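# Sort steel blanks into the tray, aluminium ones stay out

## Task

Several round blanks lie on the mat, all painted the same grey; some are steel and some are aluminium. Every steel blank must end up inside the tray and every aluminium blank must end up outside it. At the end the tray has to be standing upright and all parts must be still, with none of them resting on the magnet once it is off and none depending on the robot to stay where they are. Finish by releasing everything and moving the arm away.

## Robot and tools

Robot. One six-joint arm on a mounting block at the scene origin. The block keeps the base either about vertical or tilted roughly halfway toward +y or -y; check the pictures to see which. The arm faces +x. Its tool is a magnet gripper: a 48 mm barrel whose flat metal face sits 85 mm out from the mounting face. The face point is the centre of that face, and its z axis points straight out of the face; the gripper's axes are the face point's. Behind the barrel are a 75 mm spacer and plate, plus a 22 mm thick block jutting toward the gripper's -y side whose outer corners sweep a 92 mm radius as the last joint turns, with a small cable stub on its back. Keep these clear of the tray and blanks when rotating.

Frames. Scene frame: origin on the table top at the arm's foot, z = 0 is the table surface, +z up, +x forward into the work area, +y to the left seen from the base. Results report positions in metres and orientation as a quaternion (w, x, y, z) in this frame. Motion offsets, however, are written in the face point's own axes.

execute_actions. Argument "actions": a list of actions. Each action is a table of 1 to 15 rows; each row is 7 plain numbers, one control step (1/30 s) each: dx, dy, dz, rx, ry, rz, magnet. If a table has fewer than 15 rows, its final row is repeated for the rest. The first six numbers are offsets, not poses: every row in a table is measured from the face point pose at the start of that action, in the face point's axes, scaled so 1.0 equals 0.6 m or 180 degrees, each within -1 to 1. rx, ry, rz together form one rotation vector. The seventh number is an absolute switch: above 0.01 is on, 0.01 or less is off, and it stays as last set. Write every number literally; no expressions or repetition shortcuts. An empty list sends nothing and just returns the current state and images.

move. Argument "target": one 7-number row as above, offsets counted from the pose in the latest result that showed one; the magnet value is applied at the start. The face point follows a straight path there, lasting 0.5 to 10 s. "speed": 0.002 to 0.5 m/s (default 0.25), rotation capped at twice that in rad/s. "stop_force": optional, 13 to 80 N; the path halts when the wrist sensor feels that much extra push against the direction of travel, then backs off two steps and holds. Use it with very low speed for touching down; omit it when lifting away from a surface. It is unreliable on rotating moves and not allowed before 0.2 s of scene time or with "blocking": false. Non-blocking moves return after 0.5 s; check with wait(0), and no other motion call is accepted until the move has ended. The move line reports the ending (done, contact, off_target, moving, held, fault) and any limits (paced = clipped, held = some steps blocked) plus distance to target.

wait: "seconds" 0 to 10; lets time pass holding the last command. stop: brakes a running move. zoom_image: "camera" one of cam_head_left, cam_head_right, cam_high, cam_low, cam_wrist; "region" [x0, y0, x1, y1] pixels, top-left origin, at most 504 by 504. All cameras are 672x504. finished_scene: "scene" is the number of the scene being closed; irreversible.

Result lines. end_effector_position, end_effector_quat_wxyz, end_effector_velocity, end_effector_angular_velocity; Joint positions, velocities and torques (shoulder pan, shoulder lift, elbow, wrist 1, wrist 2, wrist 3, radians); Wrist force and Wrist torque along the tool axes (offset up to about 5.5 N, noise, saturates near 100 N; pushing on a surface reads as force back into the arm). magnet_out = 1 when the magnet is fully forward, magnet_back = 1 when fully retracted. part_present = 1 when the magnet grips steel strongly (needs the tool on and the part touching). "pose unreachable" with optional "cause:" means a clearance check altered or blocked joint targets, naming the first affected action (counted from 0); "joint sent to its limit" names a joint pinned at its range end. "Hand target" is the pose the drives aim for; "Off the commanded pose" compares measured with commanded. Action calls also list positions at some steps, HELD marking blocked steps.

Magnet and sorting. It attracts only steel, so aluminium blanks never stick: that is how to tell them apart. Set the face flat on a blank with the tool on; a steel one should give part_present 1 (paint weakens the grip, so it may read lower) and lift with the arm. Pull drops steeply with gap (about half at 0.3 mm, near nothing at 10 mm). Light steel can leap to an energised face from about 10 mm. Switch off over the tray to release; a residual pull may keep very light steel stuck, so check it dropped. Only friction resists sliding, so avoid tilting or fast moves while carrying.

Cautions. Each step the commanded pose is clipped to 100 mm and 16 degrees from the measured one; motion lags about 0.17 s, and big moves may return short. The arm is stiff: approaching a hard surface even slightly too far can fault. A 150 N outside force or a joint exceeding its load limit (293, 293, 133, 48, 48, 48 N m) halts the arm for 10 s. Motors warn at 70 °C and brake at 85 °C. Loose objects may get nudged occasionally. Never knock anything off the table, keep the tray upright, avoid drops, slams and hard pressing, and end with the magnet off and the arm lifted away.

Each tool is called after "Request:" by a JSON object that holds its "fn" and its "kwargs", one argument or row to a line.

## Session

Request:
{"fn": "execute_actions", "kwargs": {
  "actions": []
}}

Scene clock: 0.00 s.
end_effector_position=(+1.3514, +0.0281, +0.2883) magnet_out=0 magnet_back=1 part_present=0 end_effector_quat_wxyz=(+0.396, -0.086, +0.720, +0.563) end_effector_velocity=(-0.000, +0.001, -0.001) end_effector_angular_velocity=(-0.001, +0.001, +0.001)
Joint positions: [-0.082 -0.319  0.623 -2.425 -0.869  2.694]
Joint velocities: [-0.    -0.     0.002  0.001 -0.    -0.001]
Joint torques (N m, as the arm reports them, + toward a larger angle): no reading
Wrist force (N, on the end effector, along its own x y z axes, offset not removed): no reading
Wrist torque (N m, same axes, about the end effector's origin, offset not removed): no reading
Hand target: +1.351, +0.028, +0.288; +0.396, -0.086, +0.720, +0.563

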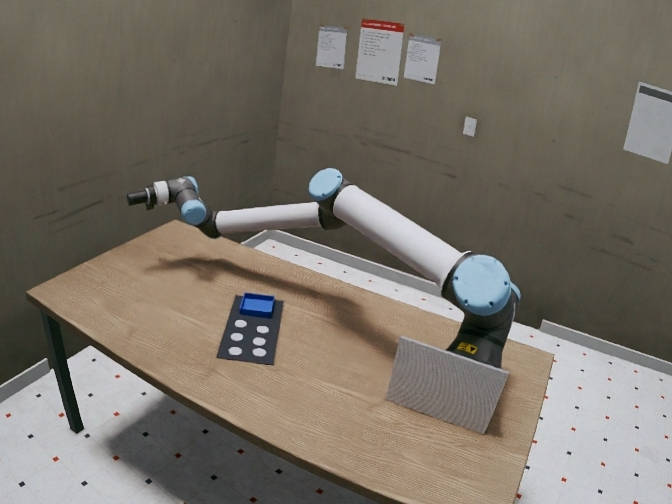

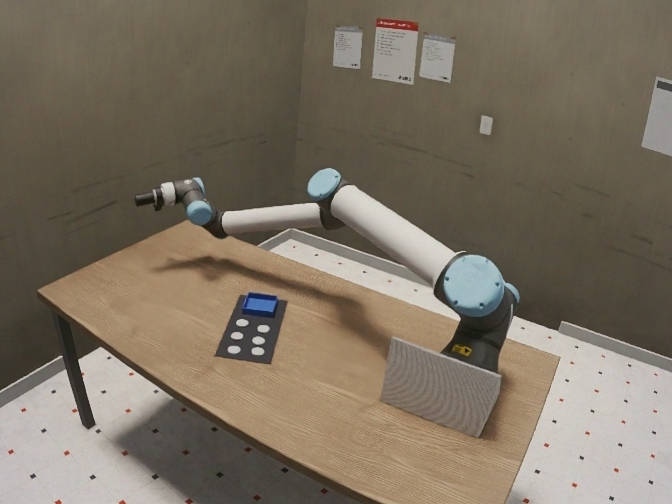

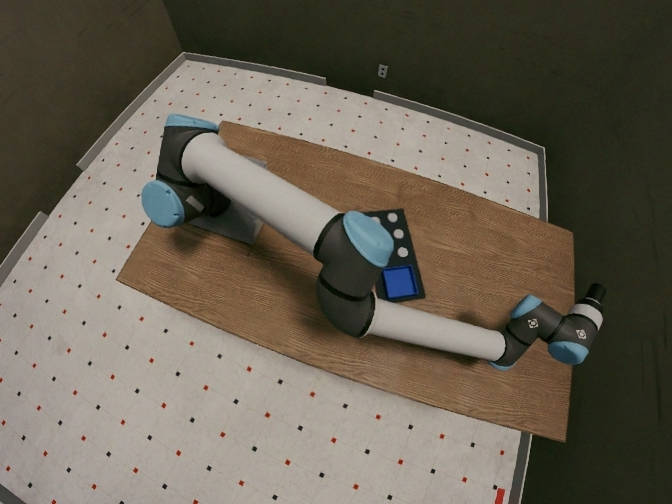

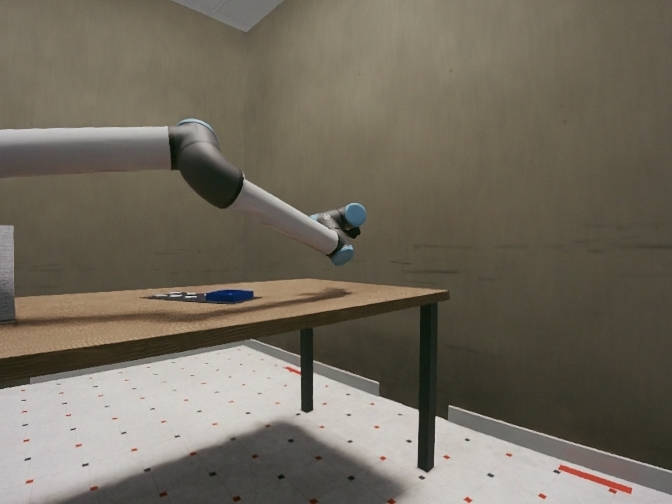

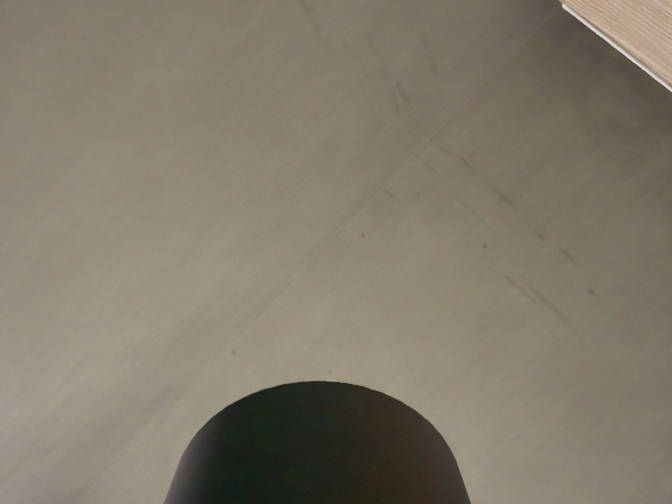

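Request:
{"fn": "move", "kwargs": {
  "target": [0.709,0.749,-0.384,0.396,0.279,0.06,0]
}}

Scene clock: 6.77 s.
end_effector_position=(+0.7002, +0.1214, +0.3492) magnet_out=0 magnet_back=1 part_present=0 end_effector_quat_wxyz=(-0.000, -0.001, +1.000, -0.000) end_effector_velocity=(-0.001, +0.000, +0.001) end_effector_angular_velocity=(-0.003, +0.005, -0.002)
Joint positions: [ 0.365 -1.055  1.919 -2.148 -2.312  3.568]
Joint velocities: [ 0.002 -0.    -0.002  0.012 -0.     0.01 ]
Joint torques (N m, as the arm reports them, + toward a larger angle): [ 62.03 -57.31 -37.76   0.26  -1.74   3.3 ]
Wrist force (N, on the end effector, along its own x y z axes, offset not removed): [1.3 0.0 0.2]
Wrist torque (N m, same axes, about the end effector's origin, offset not removed): [0.17 -0.39 -0.07]
Hand target: +0.700, +0.121, +0.349; -0.000, -0.001, +1.000, -0.001
Off the commanded pose: 0.001 m, 0 deg.
move: done

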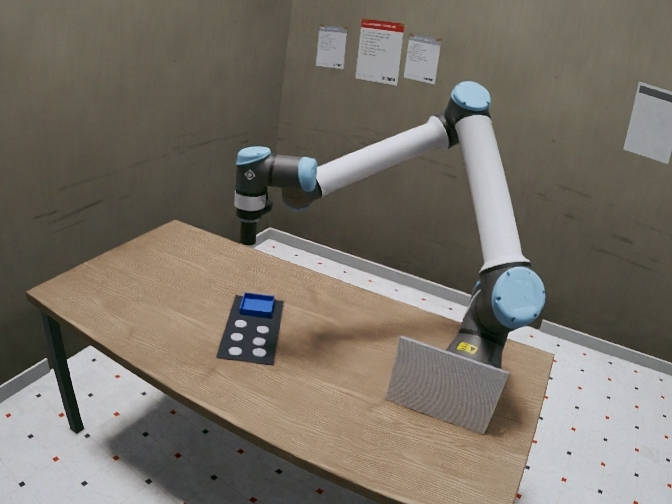

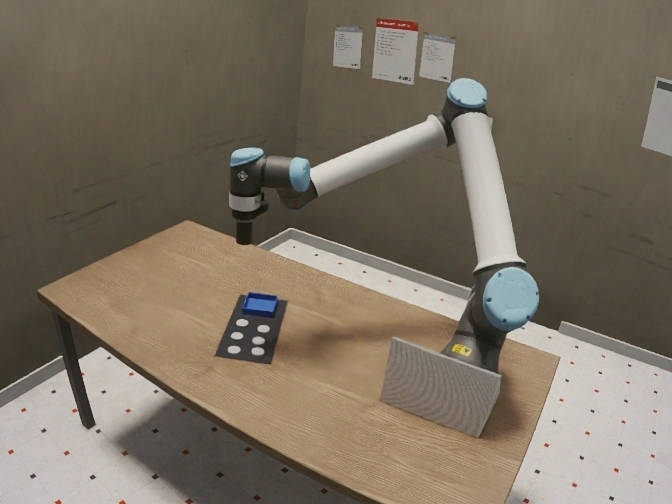

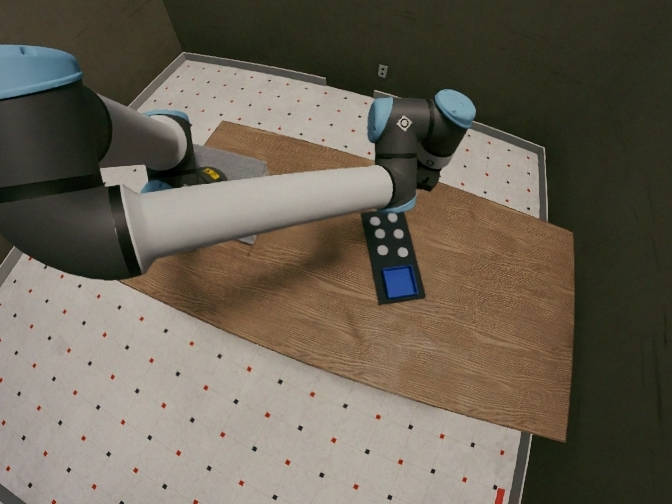

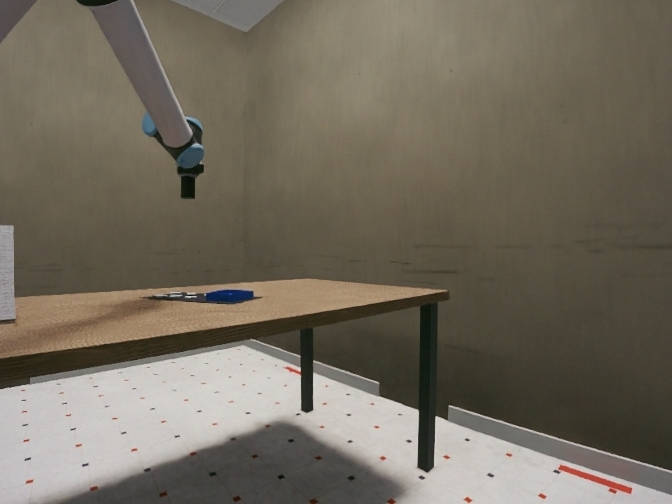

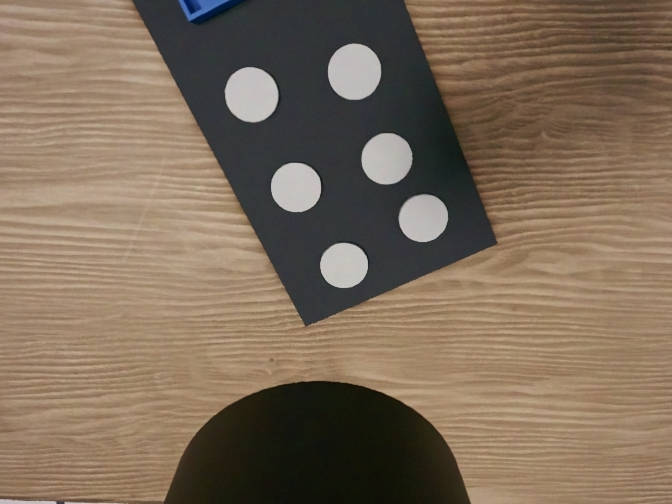

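Request:
{"fn": "move", "kwargs": {
  "target": [0,0,0.3,0,0,0,0]
}}

Request:
{"fn": "move", "kwargs": {
  "target": [0,-0.15,0,0,0,0,0]
}}

Scene clock: 9.00 s.
end_effector_position=(+0.7004, +0.1211, +0.1696) magnet_out=0 magnet_back=1 part_present=0 end_effector_quat_wxyz=(-0.000, -0.001, +1.000, -0.000) end_effector_velocity=(+0.001, +0.000, -0.003) end_effector_angular_velocity=(+0.001, -0.001, +0.001)
Joint positions: [ 0.201 -0.893  2.05  -2.594 -2.346  3.348]
Joint velocities: [-0.003  0.004  0.    -0.008  0.    -0.006]
Joint torques (N m, as the arm reports them, + toward a larger angle): [ 42.75 -31.94  -9.04  -7.25  -0.62  -2.72]
Wrist force (N, on the end effector, along its own x y z axes, offset not removed): [-1.6 1.9 0.3]
Wrist torque (N m, same axes, about the end effector's origin, offset not removed): [0.31 0.01 -0.01]
Hand target: +0.700, +0.121, +0.169; -0.000, -0.001, +1.000, -0.000
Off the commanded pose: 0.001 m, 0 deg.
move: done

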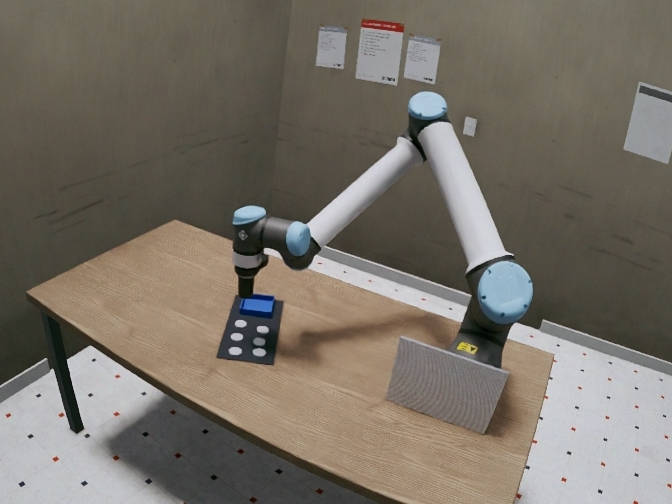

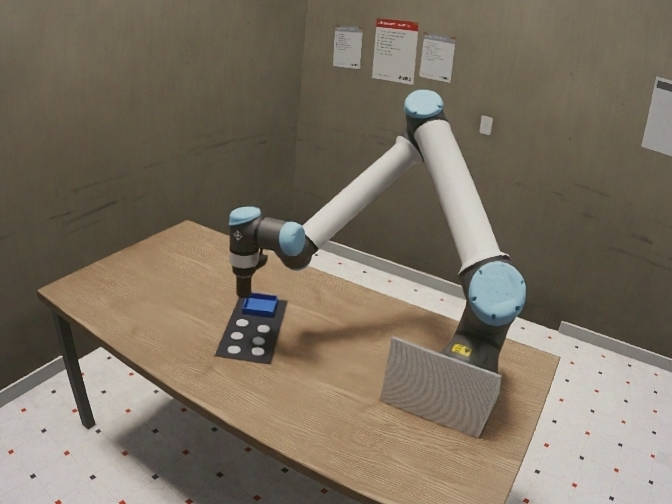

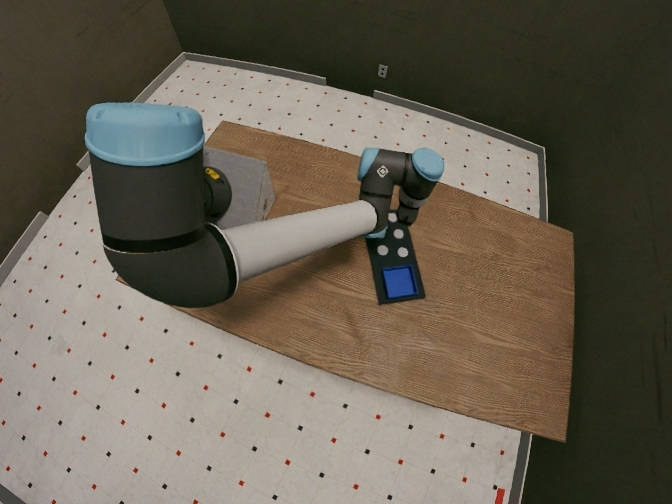

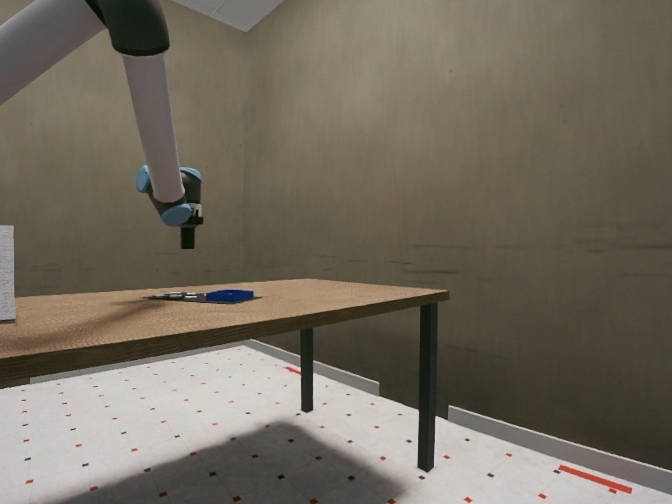

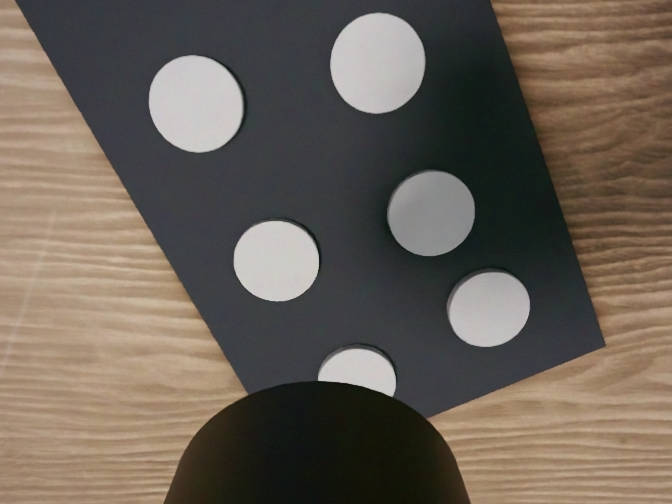

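Scene clock: 9.97 s.
end_effector_position=(+0.7005, +0.0314, +0.1697) magnet_out=0 magnet_back=1 part_present=0 end_effector_quat_wxyz=(-0.000, -0.001, +1.000, -0.000) end_effector_velocity=(-0.000, -0.002, +0.000) end_effector_angular_velocity=(-0.001, -0.000, +0.000)
Joint positions: [ 0.114 -1.002  2.1   -2.621 -2.354  3.225]
Joint velocities: [-0.002 -0.003  0.001 -0.    -0.001 -0.003]
Joint torques (N m, as the arm reports them, + toward a larger angle): [ 37.49 -64.41  -8.4   -7.45   1.6   -3.08]
Wrist force (N, on the end effector, along its own x y z axes, offset not removed): [1.7 -0.9 2.7]
Wrist torque (N m, same axes, about the end effector's origin, offset not removed): [-0.19 -0.36 0.06]
Hand target: +0.700, +0.031, +0.170; -0.000, -0.001, +1.000, -0.000
Off the commanded pose: 0.000 m, 0 deg.
move: done

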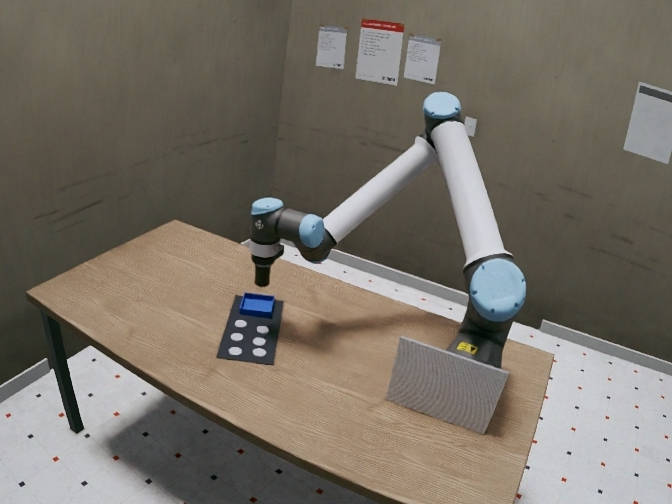

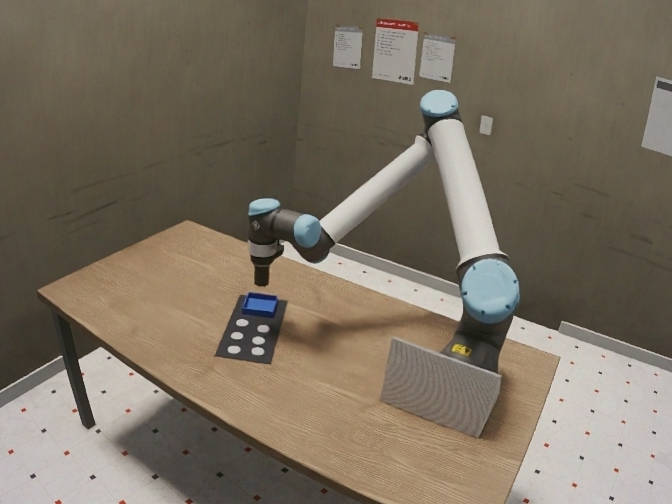

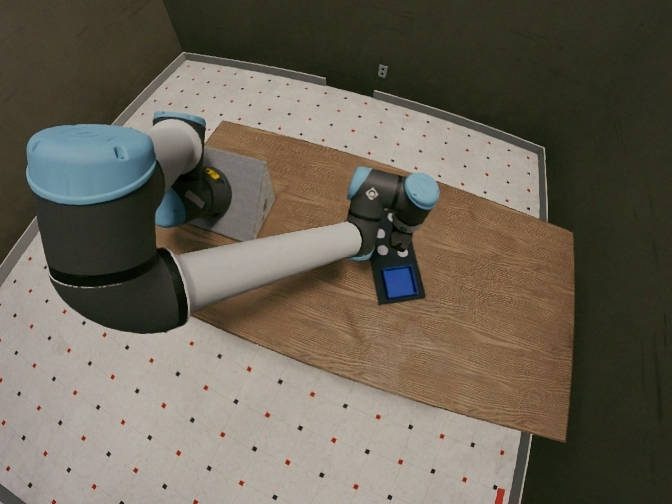

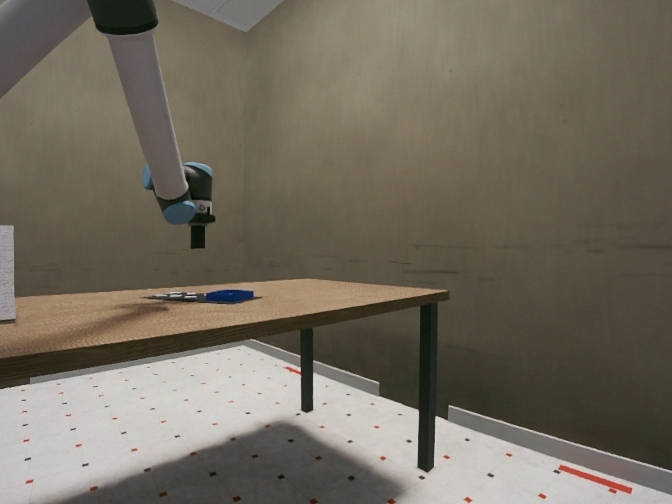

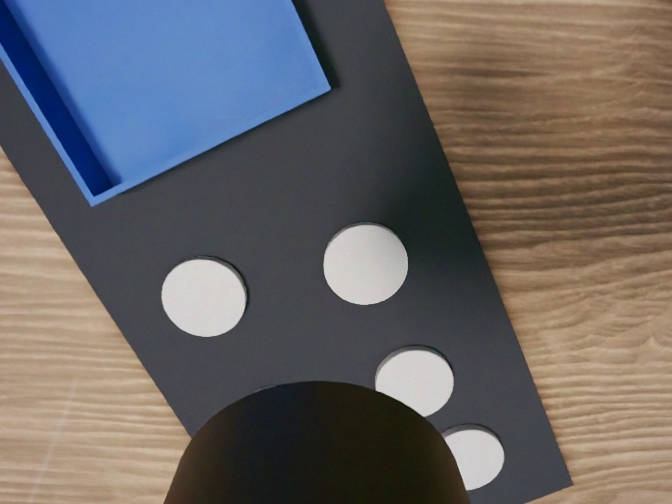

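Request:
{"fn": "move", "kwargs": {
  "target": [-0.089,0.049,0.25,0,0,0,0]
}}

Request:
{"fn": "move", "kwargs": {
  "target": [0,0,0.035,0,0,0,0],
  "speed": 0.004,
  "stop_force": 13
}}

Request:
{"fn": "execute_actions", "kwargs": {
  "actions": [
    [[0,0,0,0,0,0,1]]
  ]
}}

Request:
{"fn": "zoom_image", "kwargs": {
  "camera": "cam_head_left",
  "region": [190,270,310,370]
}}

Scene clock: 14.93 s.
end_effector_position=(+0.7541, +0.0605, +0.0200) magnet_out=0 magnet_back=1 part_present=0 end_effector_quat_wxyz=(+0.000, -0.001, +1.000, -0.000) end_effector_velocity=(+0.002, -0.001, -0.002) end_effector_angular_velocity=(-0.001, -0.001, -0.002)
Joint positions: [-0.003 -0.738  2.003 -2.905 -2.352  3.06 ]
Joint velocities: [-0.002  0.002 -0.002 -0.003 -0.    -0.002]
Joint torques (N m, as the arm reports them, + toward a larger angle): [ 48.74 -43.62 -17.47  -6.82   1.79  -3.08]
Wrist force (N, on the end effector, along its own x y z axes, offset not removed): [-0.7 -0.6 3.2]
Wrist torque (N m, same axes, about the end effector's origin, offset not removed): [0.02 -0.18 -0.10]
Hand target: +0.754, +0.061, +0.020; +0.000, -0.001, +1.000, -0.000
Off the commanded pose: 0.001 m, 0 deg.
move: done

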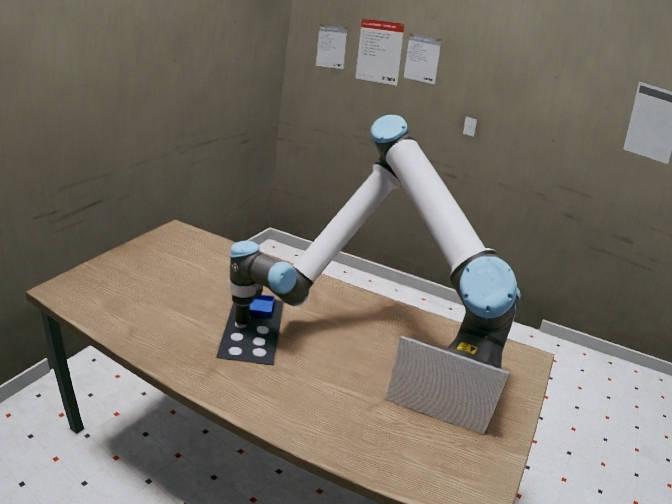

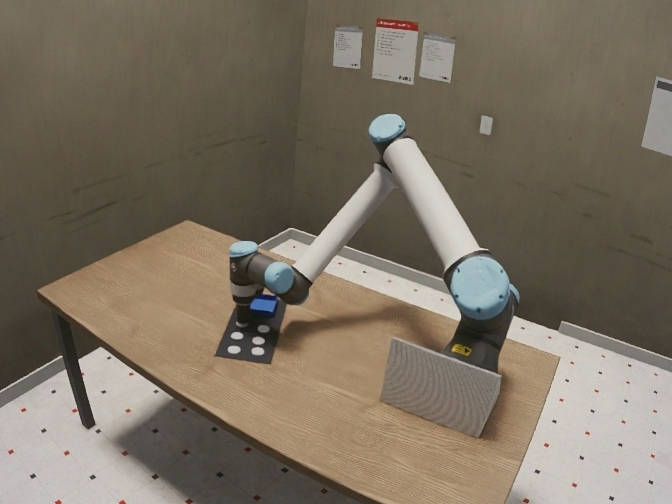

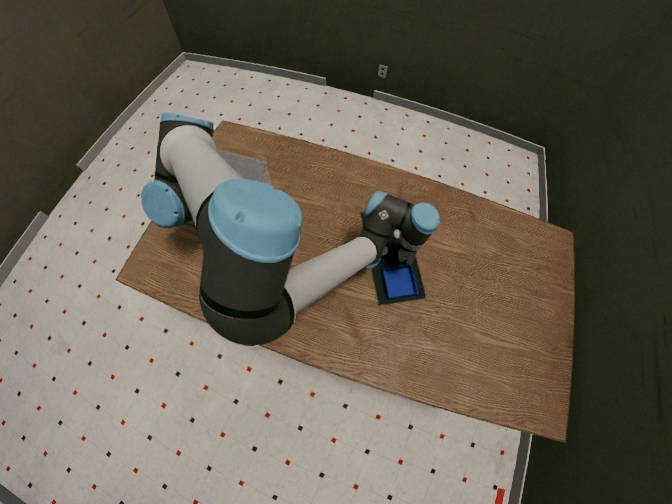

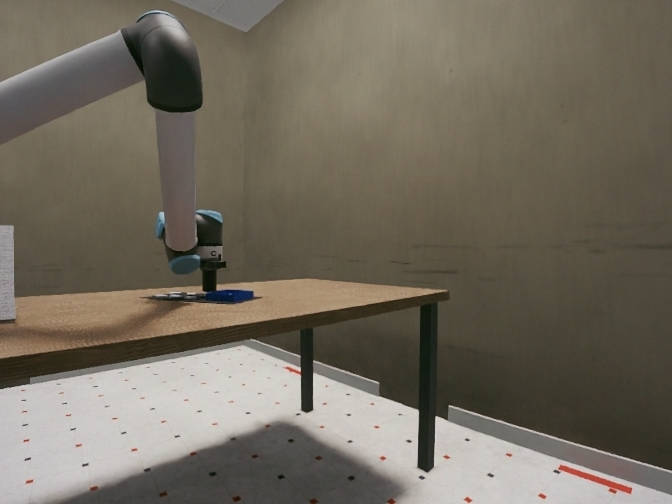

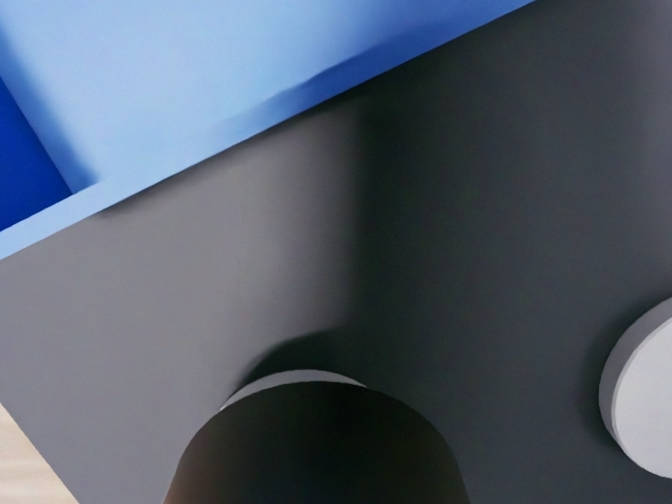

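Scene clock: 18.37 s.
end_effector_position=(+0.7541, +0.0604, +0.0077) magnet_out=0 magnet_back=1 part_present=0 end_effector_quat_wxyz=(+0.000, -0.001, +1.000, -0.000) end_effector_velocity=(-0.000, +0.000, +0.001) end_effector_angular_velocity=(+0.001, +0.001, +0.000)
Joint positions: [-0.015 -0.722  2.001 -2.931 -2.351  3.043]
Joint velocities: [ 0.001 -0.001  0.     0.003  0.001  0.002]
Joint torques (N m, as the arm reports them, + toward a larger angle): [ 57.26 -55.96 -17.6    1.59   1.99   4.16]
Wrist force (N, on the end effector, along its own x y z axes, offset not removed): [17.0 0.9 -38.5]
Wrist torque (N m, same axes, about the end effector's origin, offset not removed): [-0.10 -0.21 -0.28]
Hand target: +0.754, +0.060, +0.008; +0.000, -0.001, +1.000, -0.000
Off the commanded pose: 0.009 m, 0 deg.
move: contact

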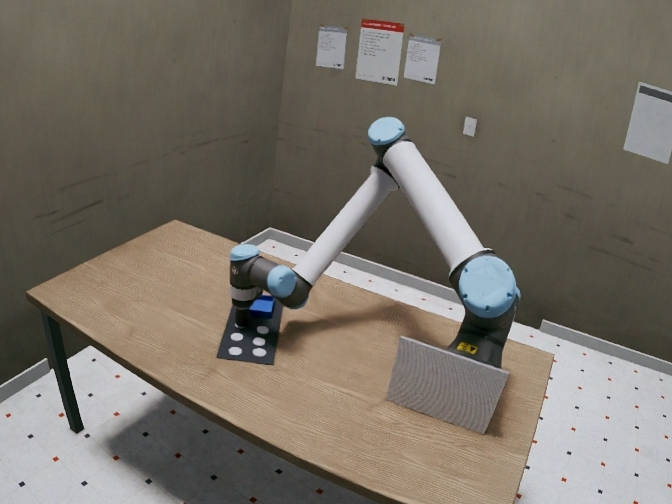

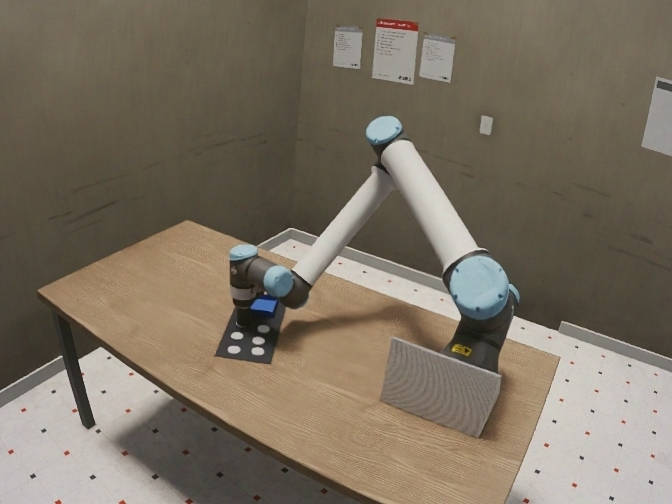

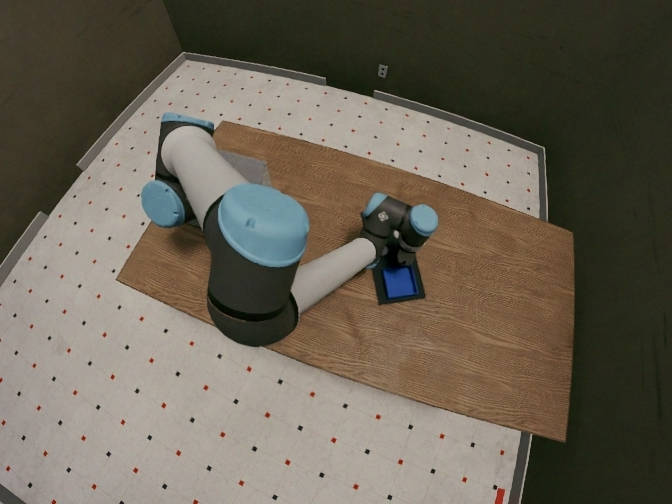

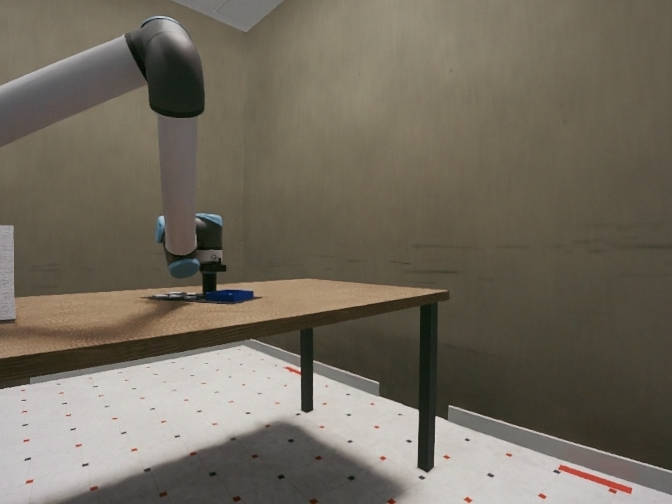

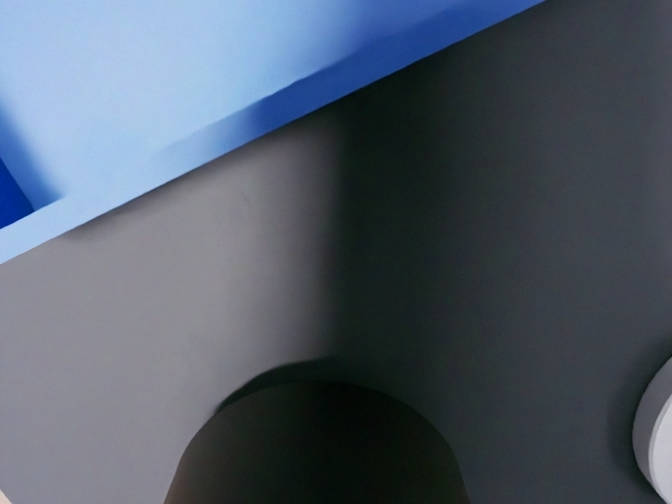

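Scene clock: 18.87 s.
end_effector_position=(+0.7541, +0.0604, +0.0077) magnet_out=1 magnet_back=0 part_present=1 end_effector_quat_wxyz=(+0.000, -0.001, +1.000, -0.000) end_effector_velocity=(-0.001, +0.000, -0.000) end_effector_angular_velocity=(+0.001, +0.002, +0.001)
Joint positions: [-0.015 -0.722  2.001 -2.931 -2.351  3.043]
Joint velocities: [-0.    -0.     0.002  0.001  0.001  0.   ]
Joint torques (N m, as the arm reports them, + toward a larger angle): [ 47.24 -42.26 -18.29  -4.59   1.01  -3.04]
Wrist force (N, on the end effector, along its own x y z axes, offset not removed): [12.5 -4.3 -35.5]
Wrist torque (N m, same axes, about the end effector's origin, offset not removed): [-0.59 -0.32 -0.18]
Hand target: +0.754, +0.060, +0.008; +0.000, -0.001, +1.000, -0.000
Off the commanded pose: 0.000 m, 0 deg.
Step readings (end_effector_position):
0: (+0.7541, +0.0604, +0.0077)
1: (+0.7541, +0.0604, +0.0077)
2: (+0.7541, +0.0604, +0.0077)
4: (+0.7541, +0.0604, +0.0077)
8: (+0.7541, +0.0604, +0.0077)
15: end_effector_position above

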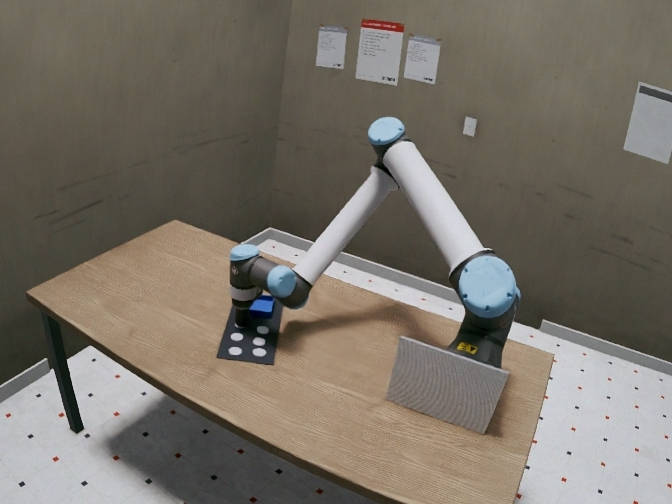

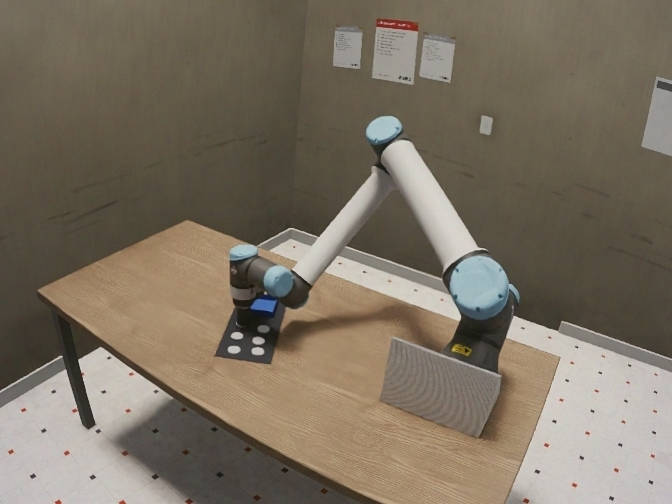

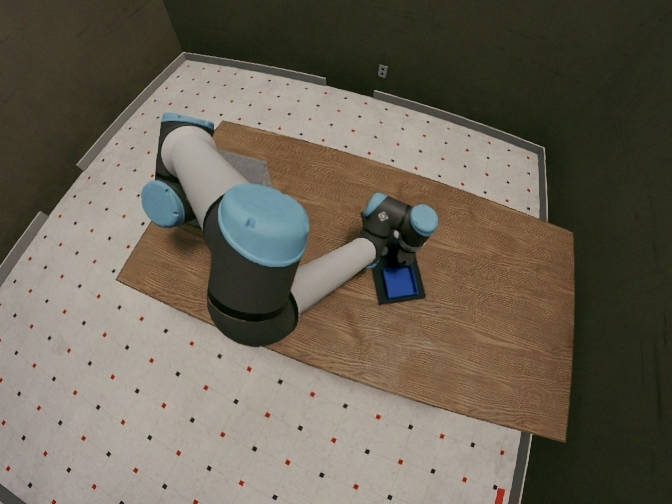

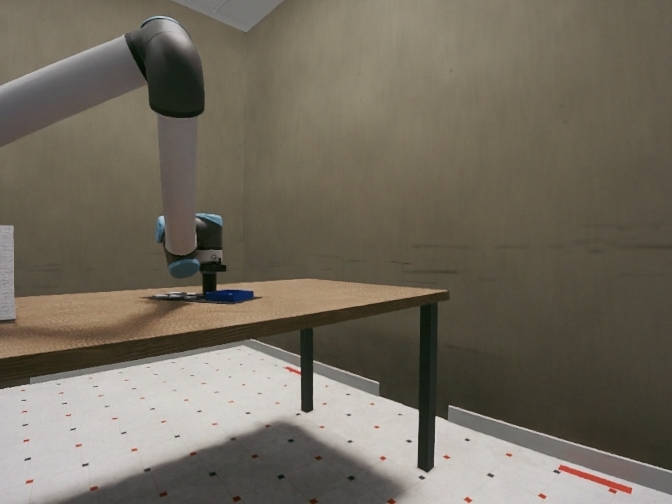

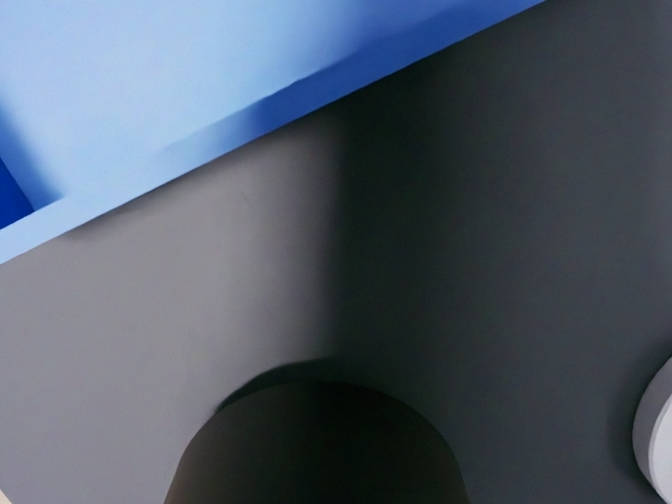

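Region (190, 270, 310, 370) of cam_head_left's 672x504 image, scaled by 4.200, with more detail than that image has.

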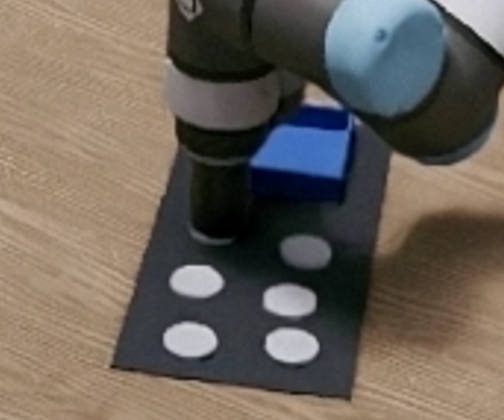

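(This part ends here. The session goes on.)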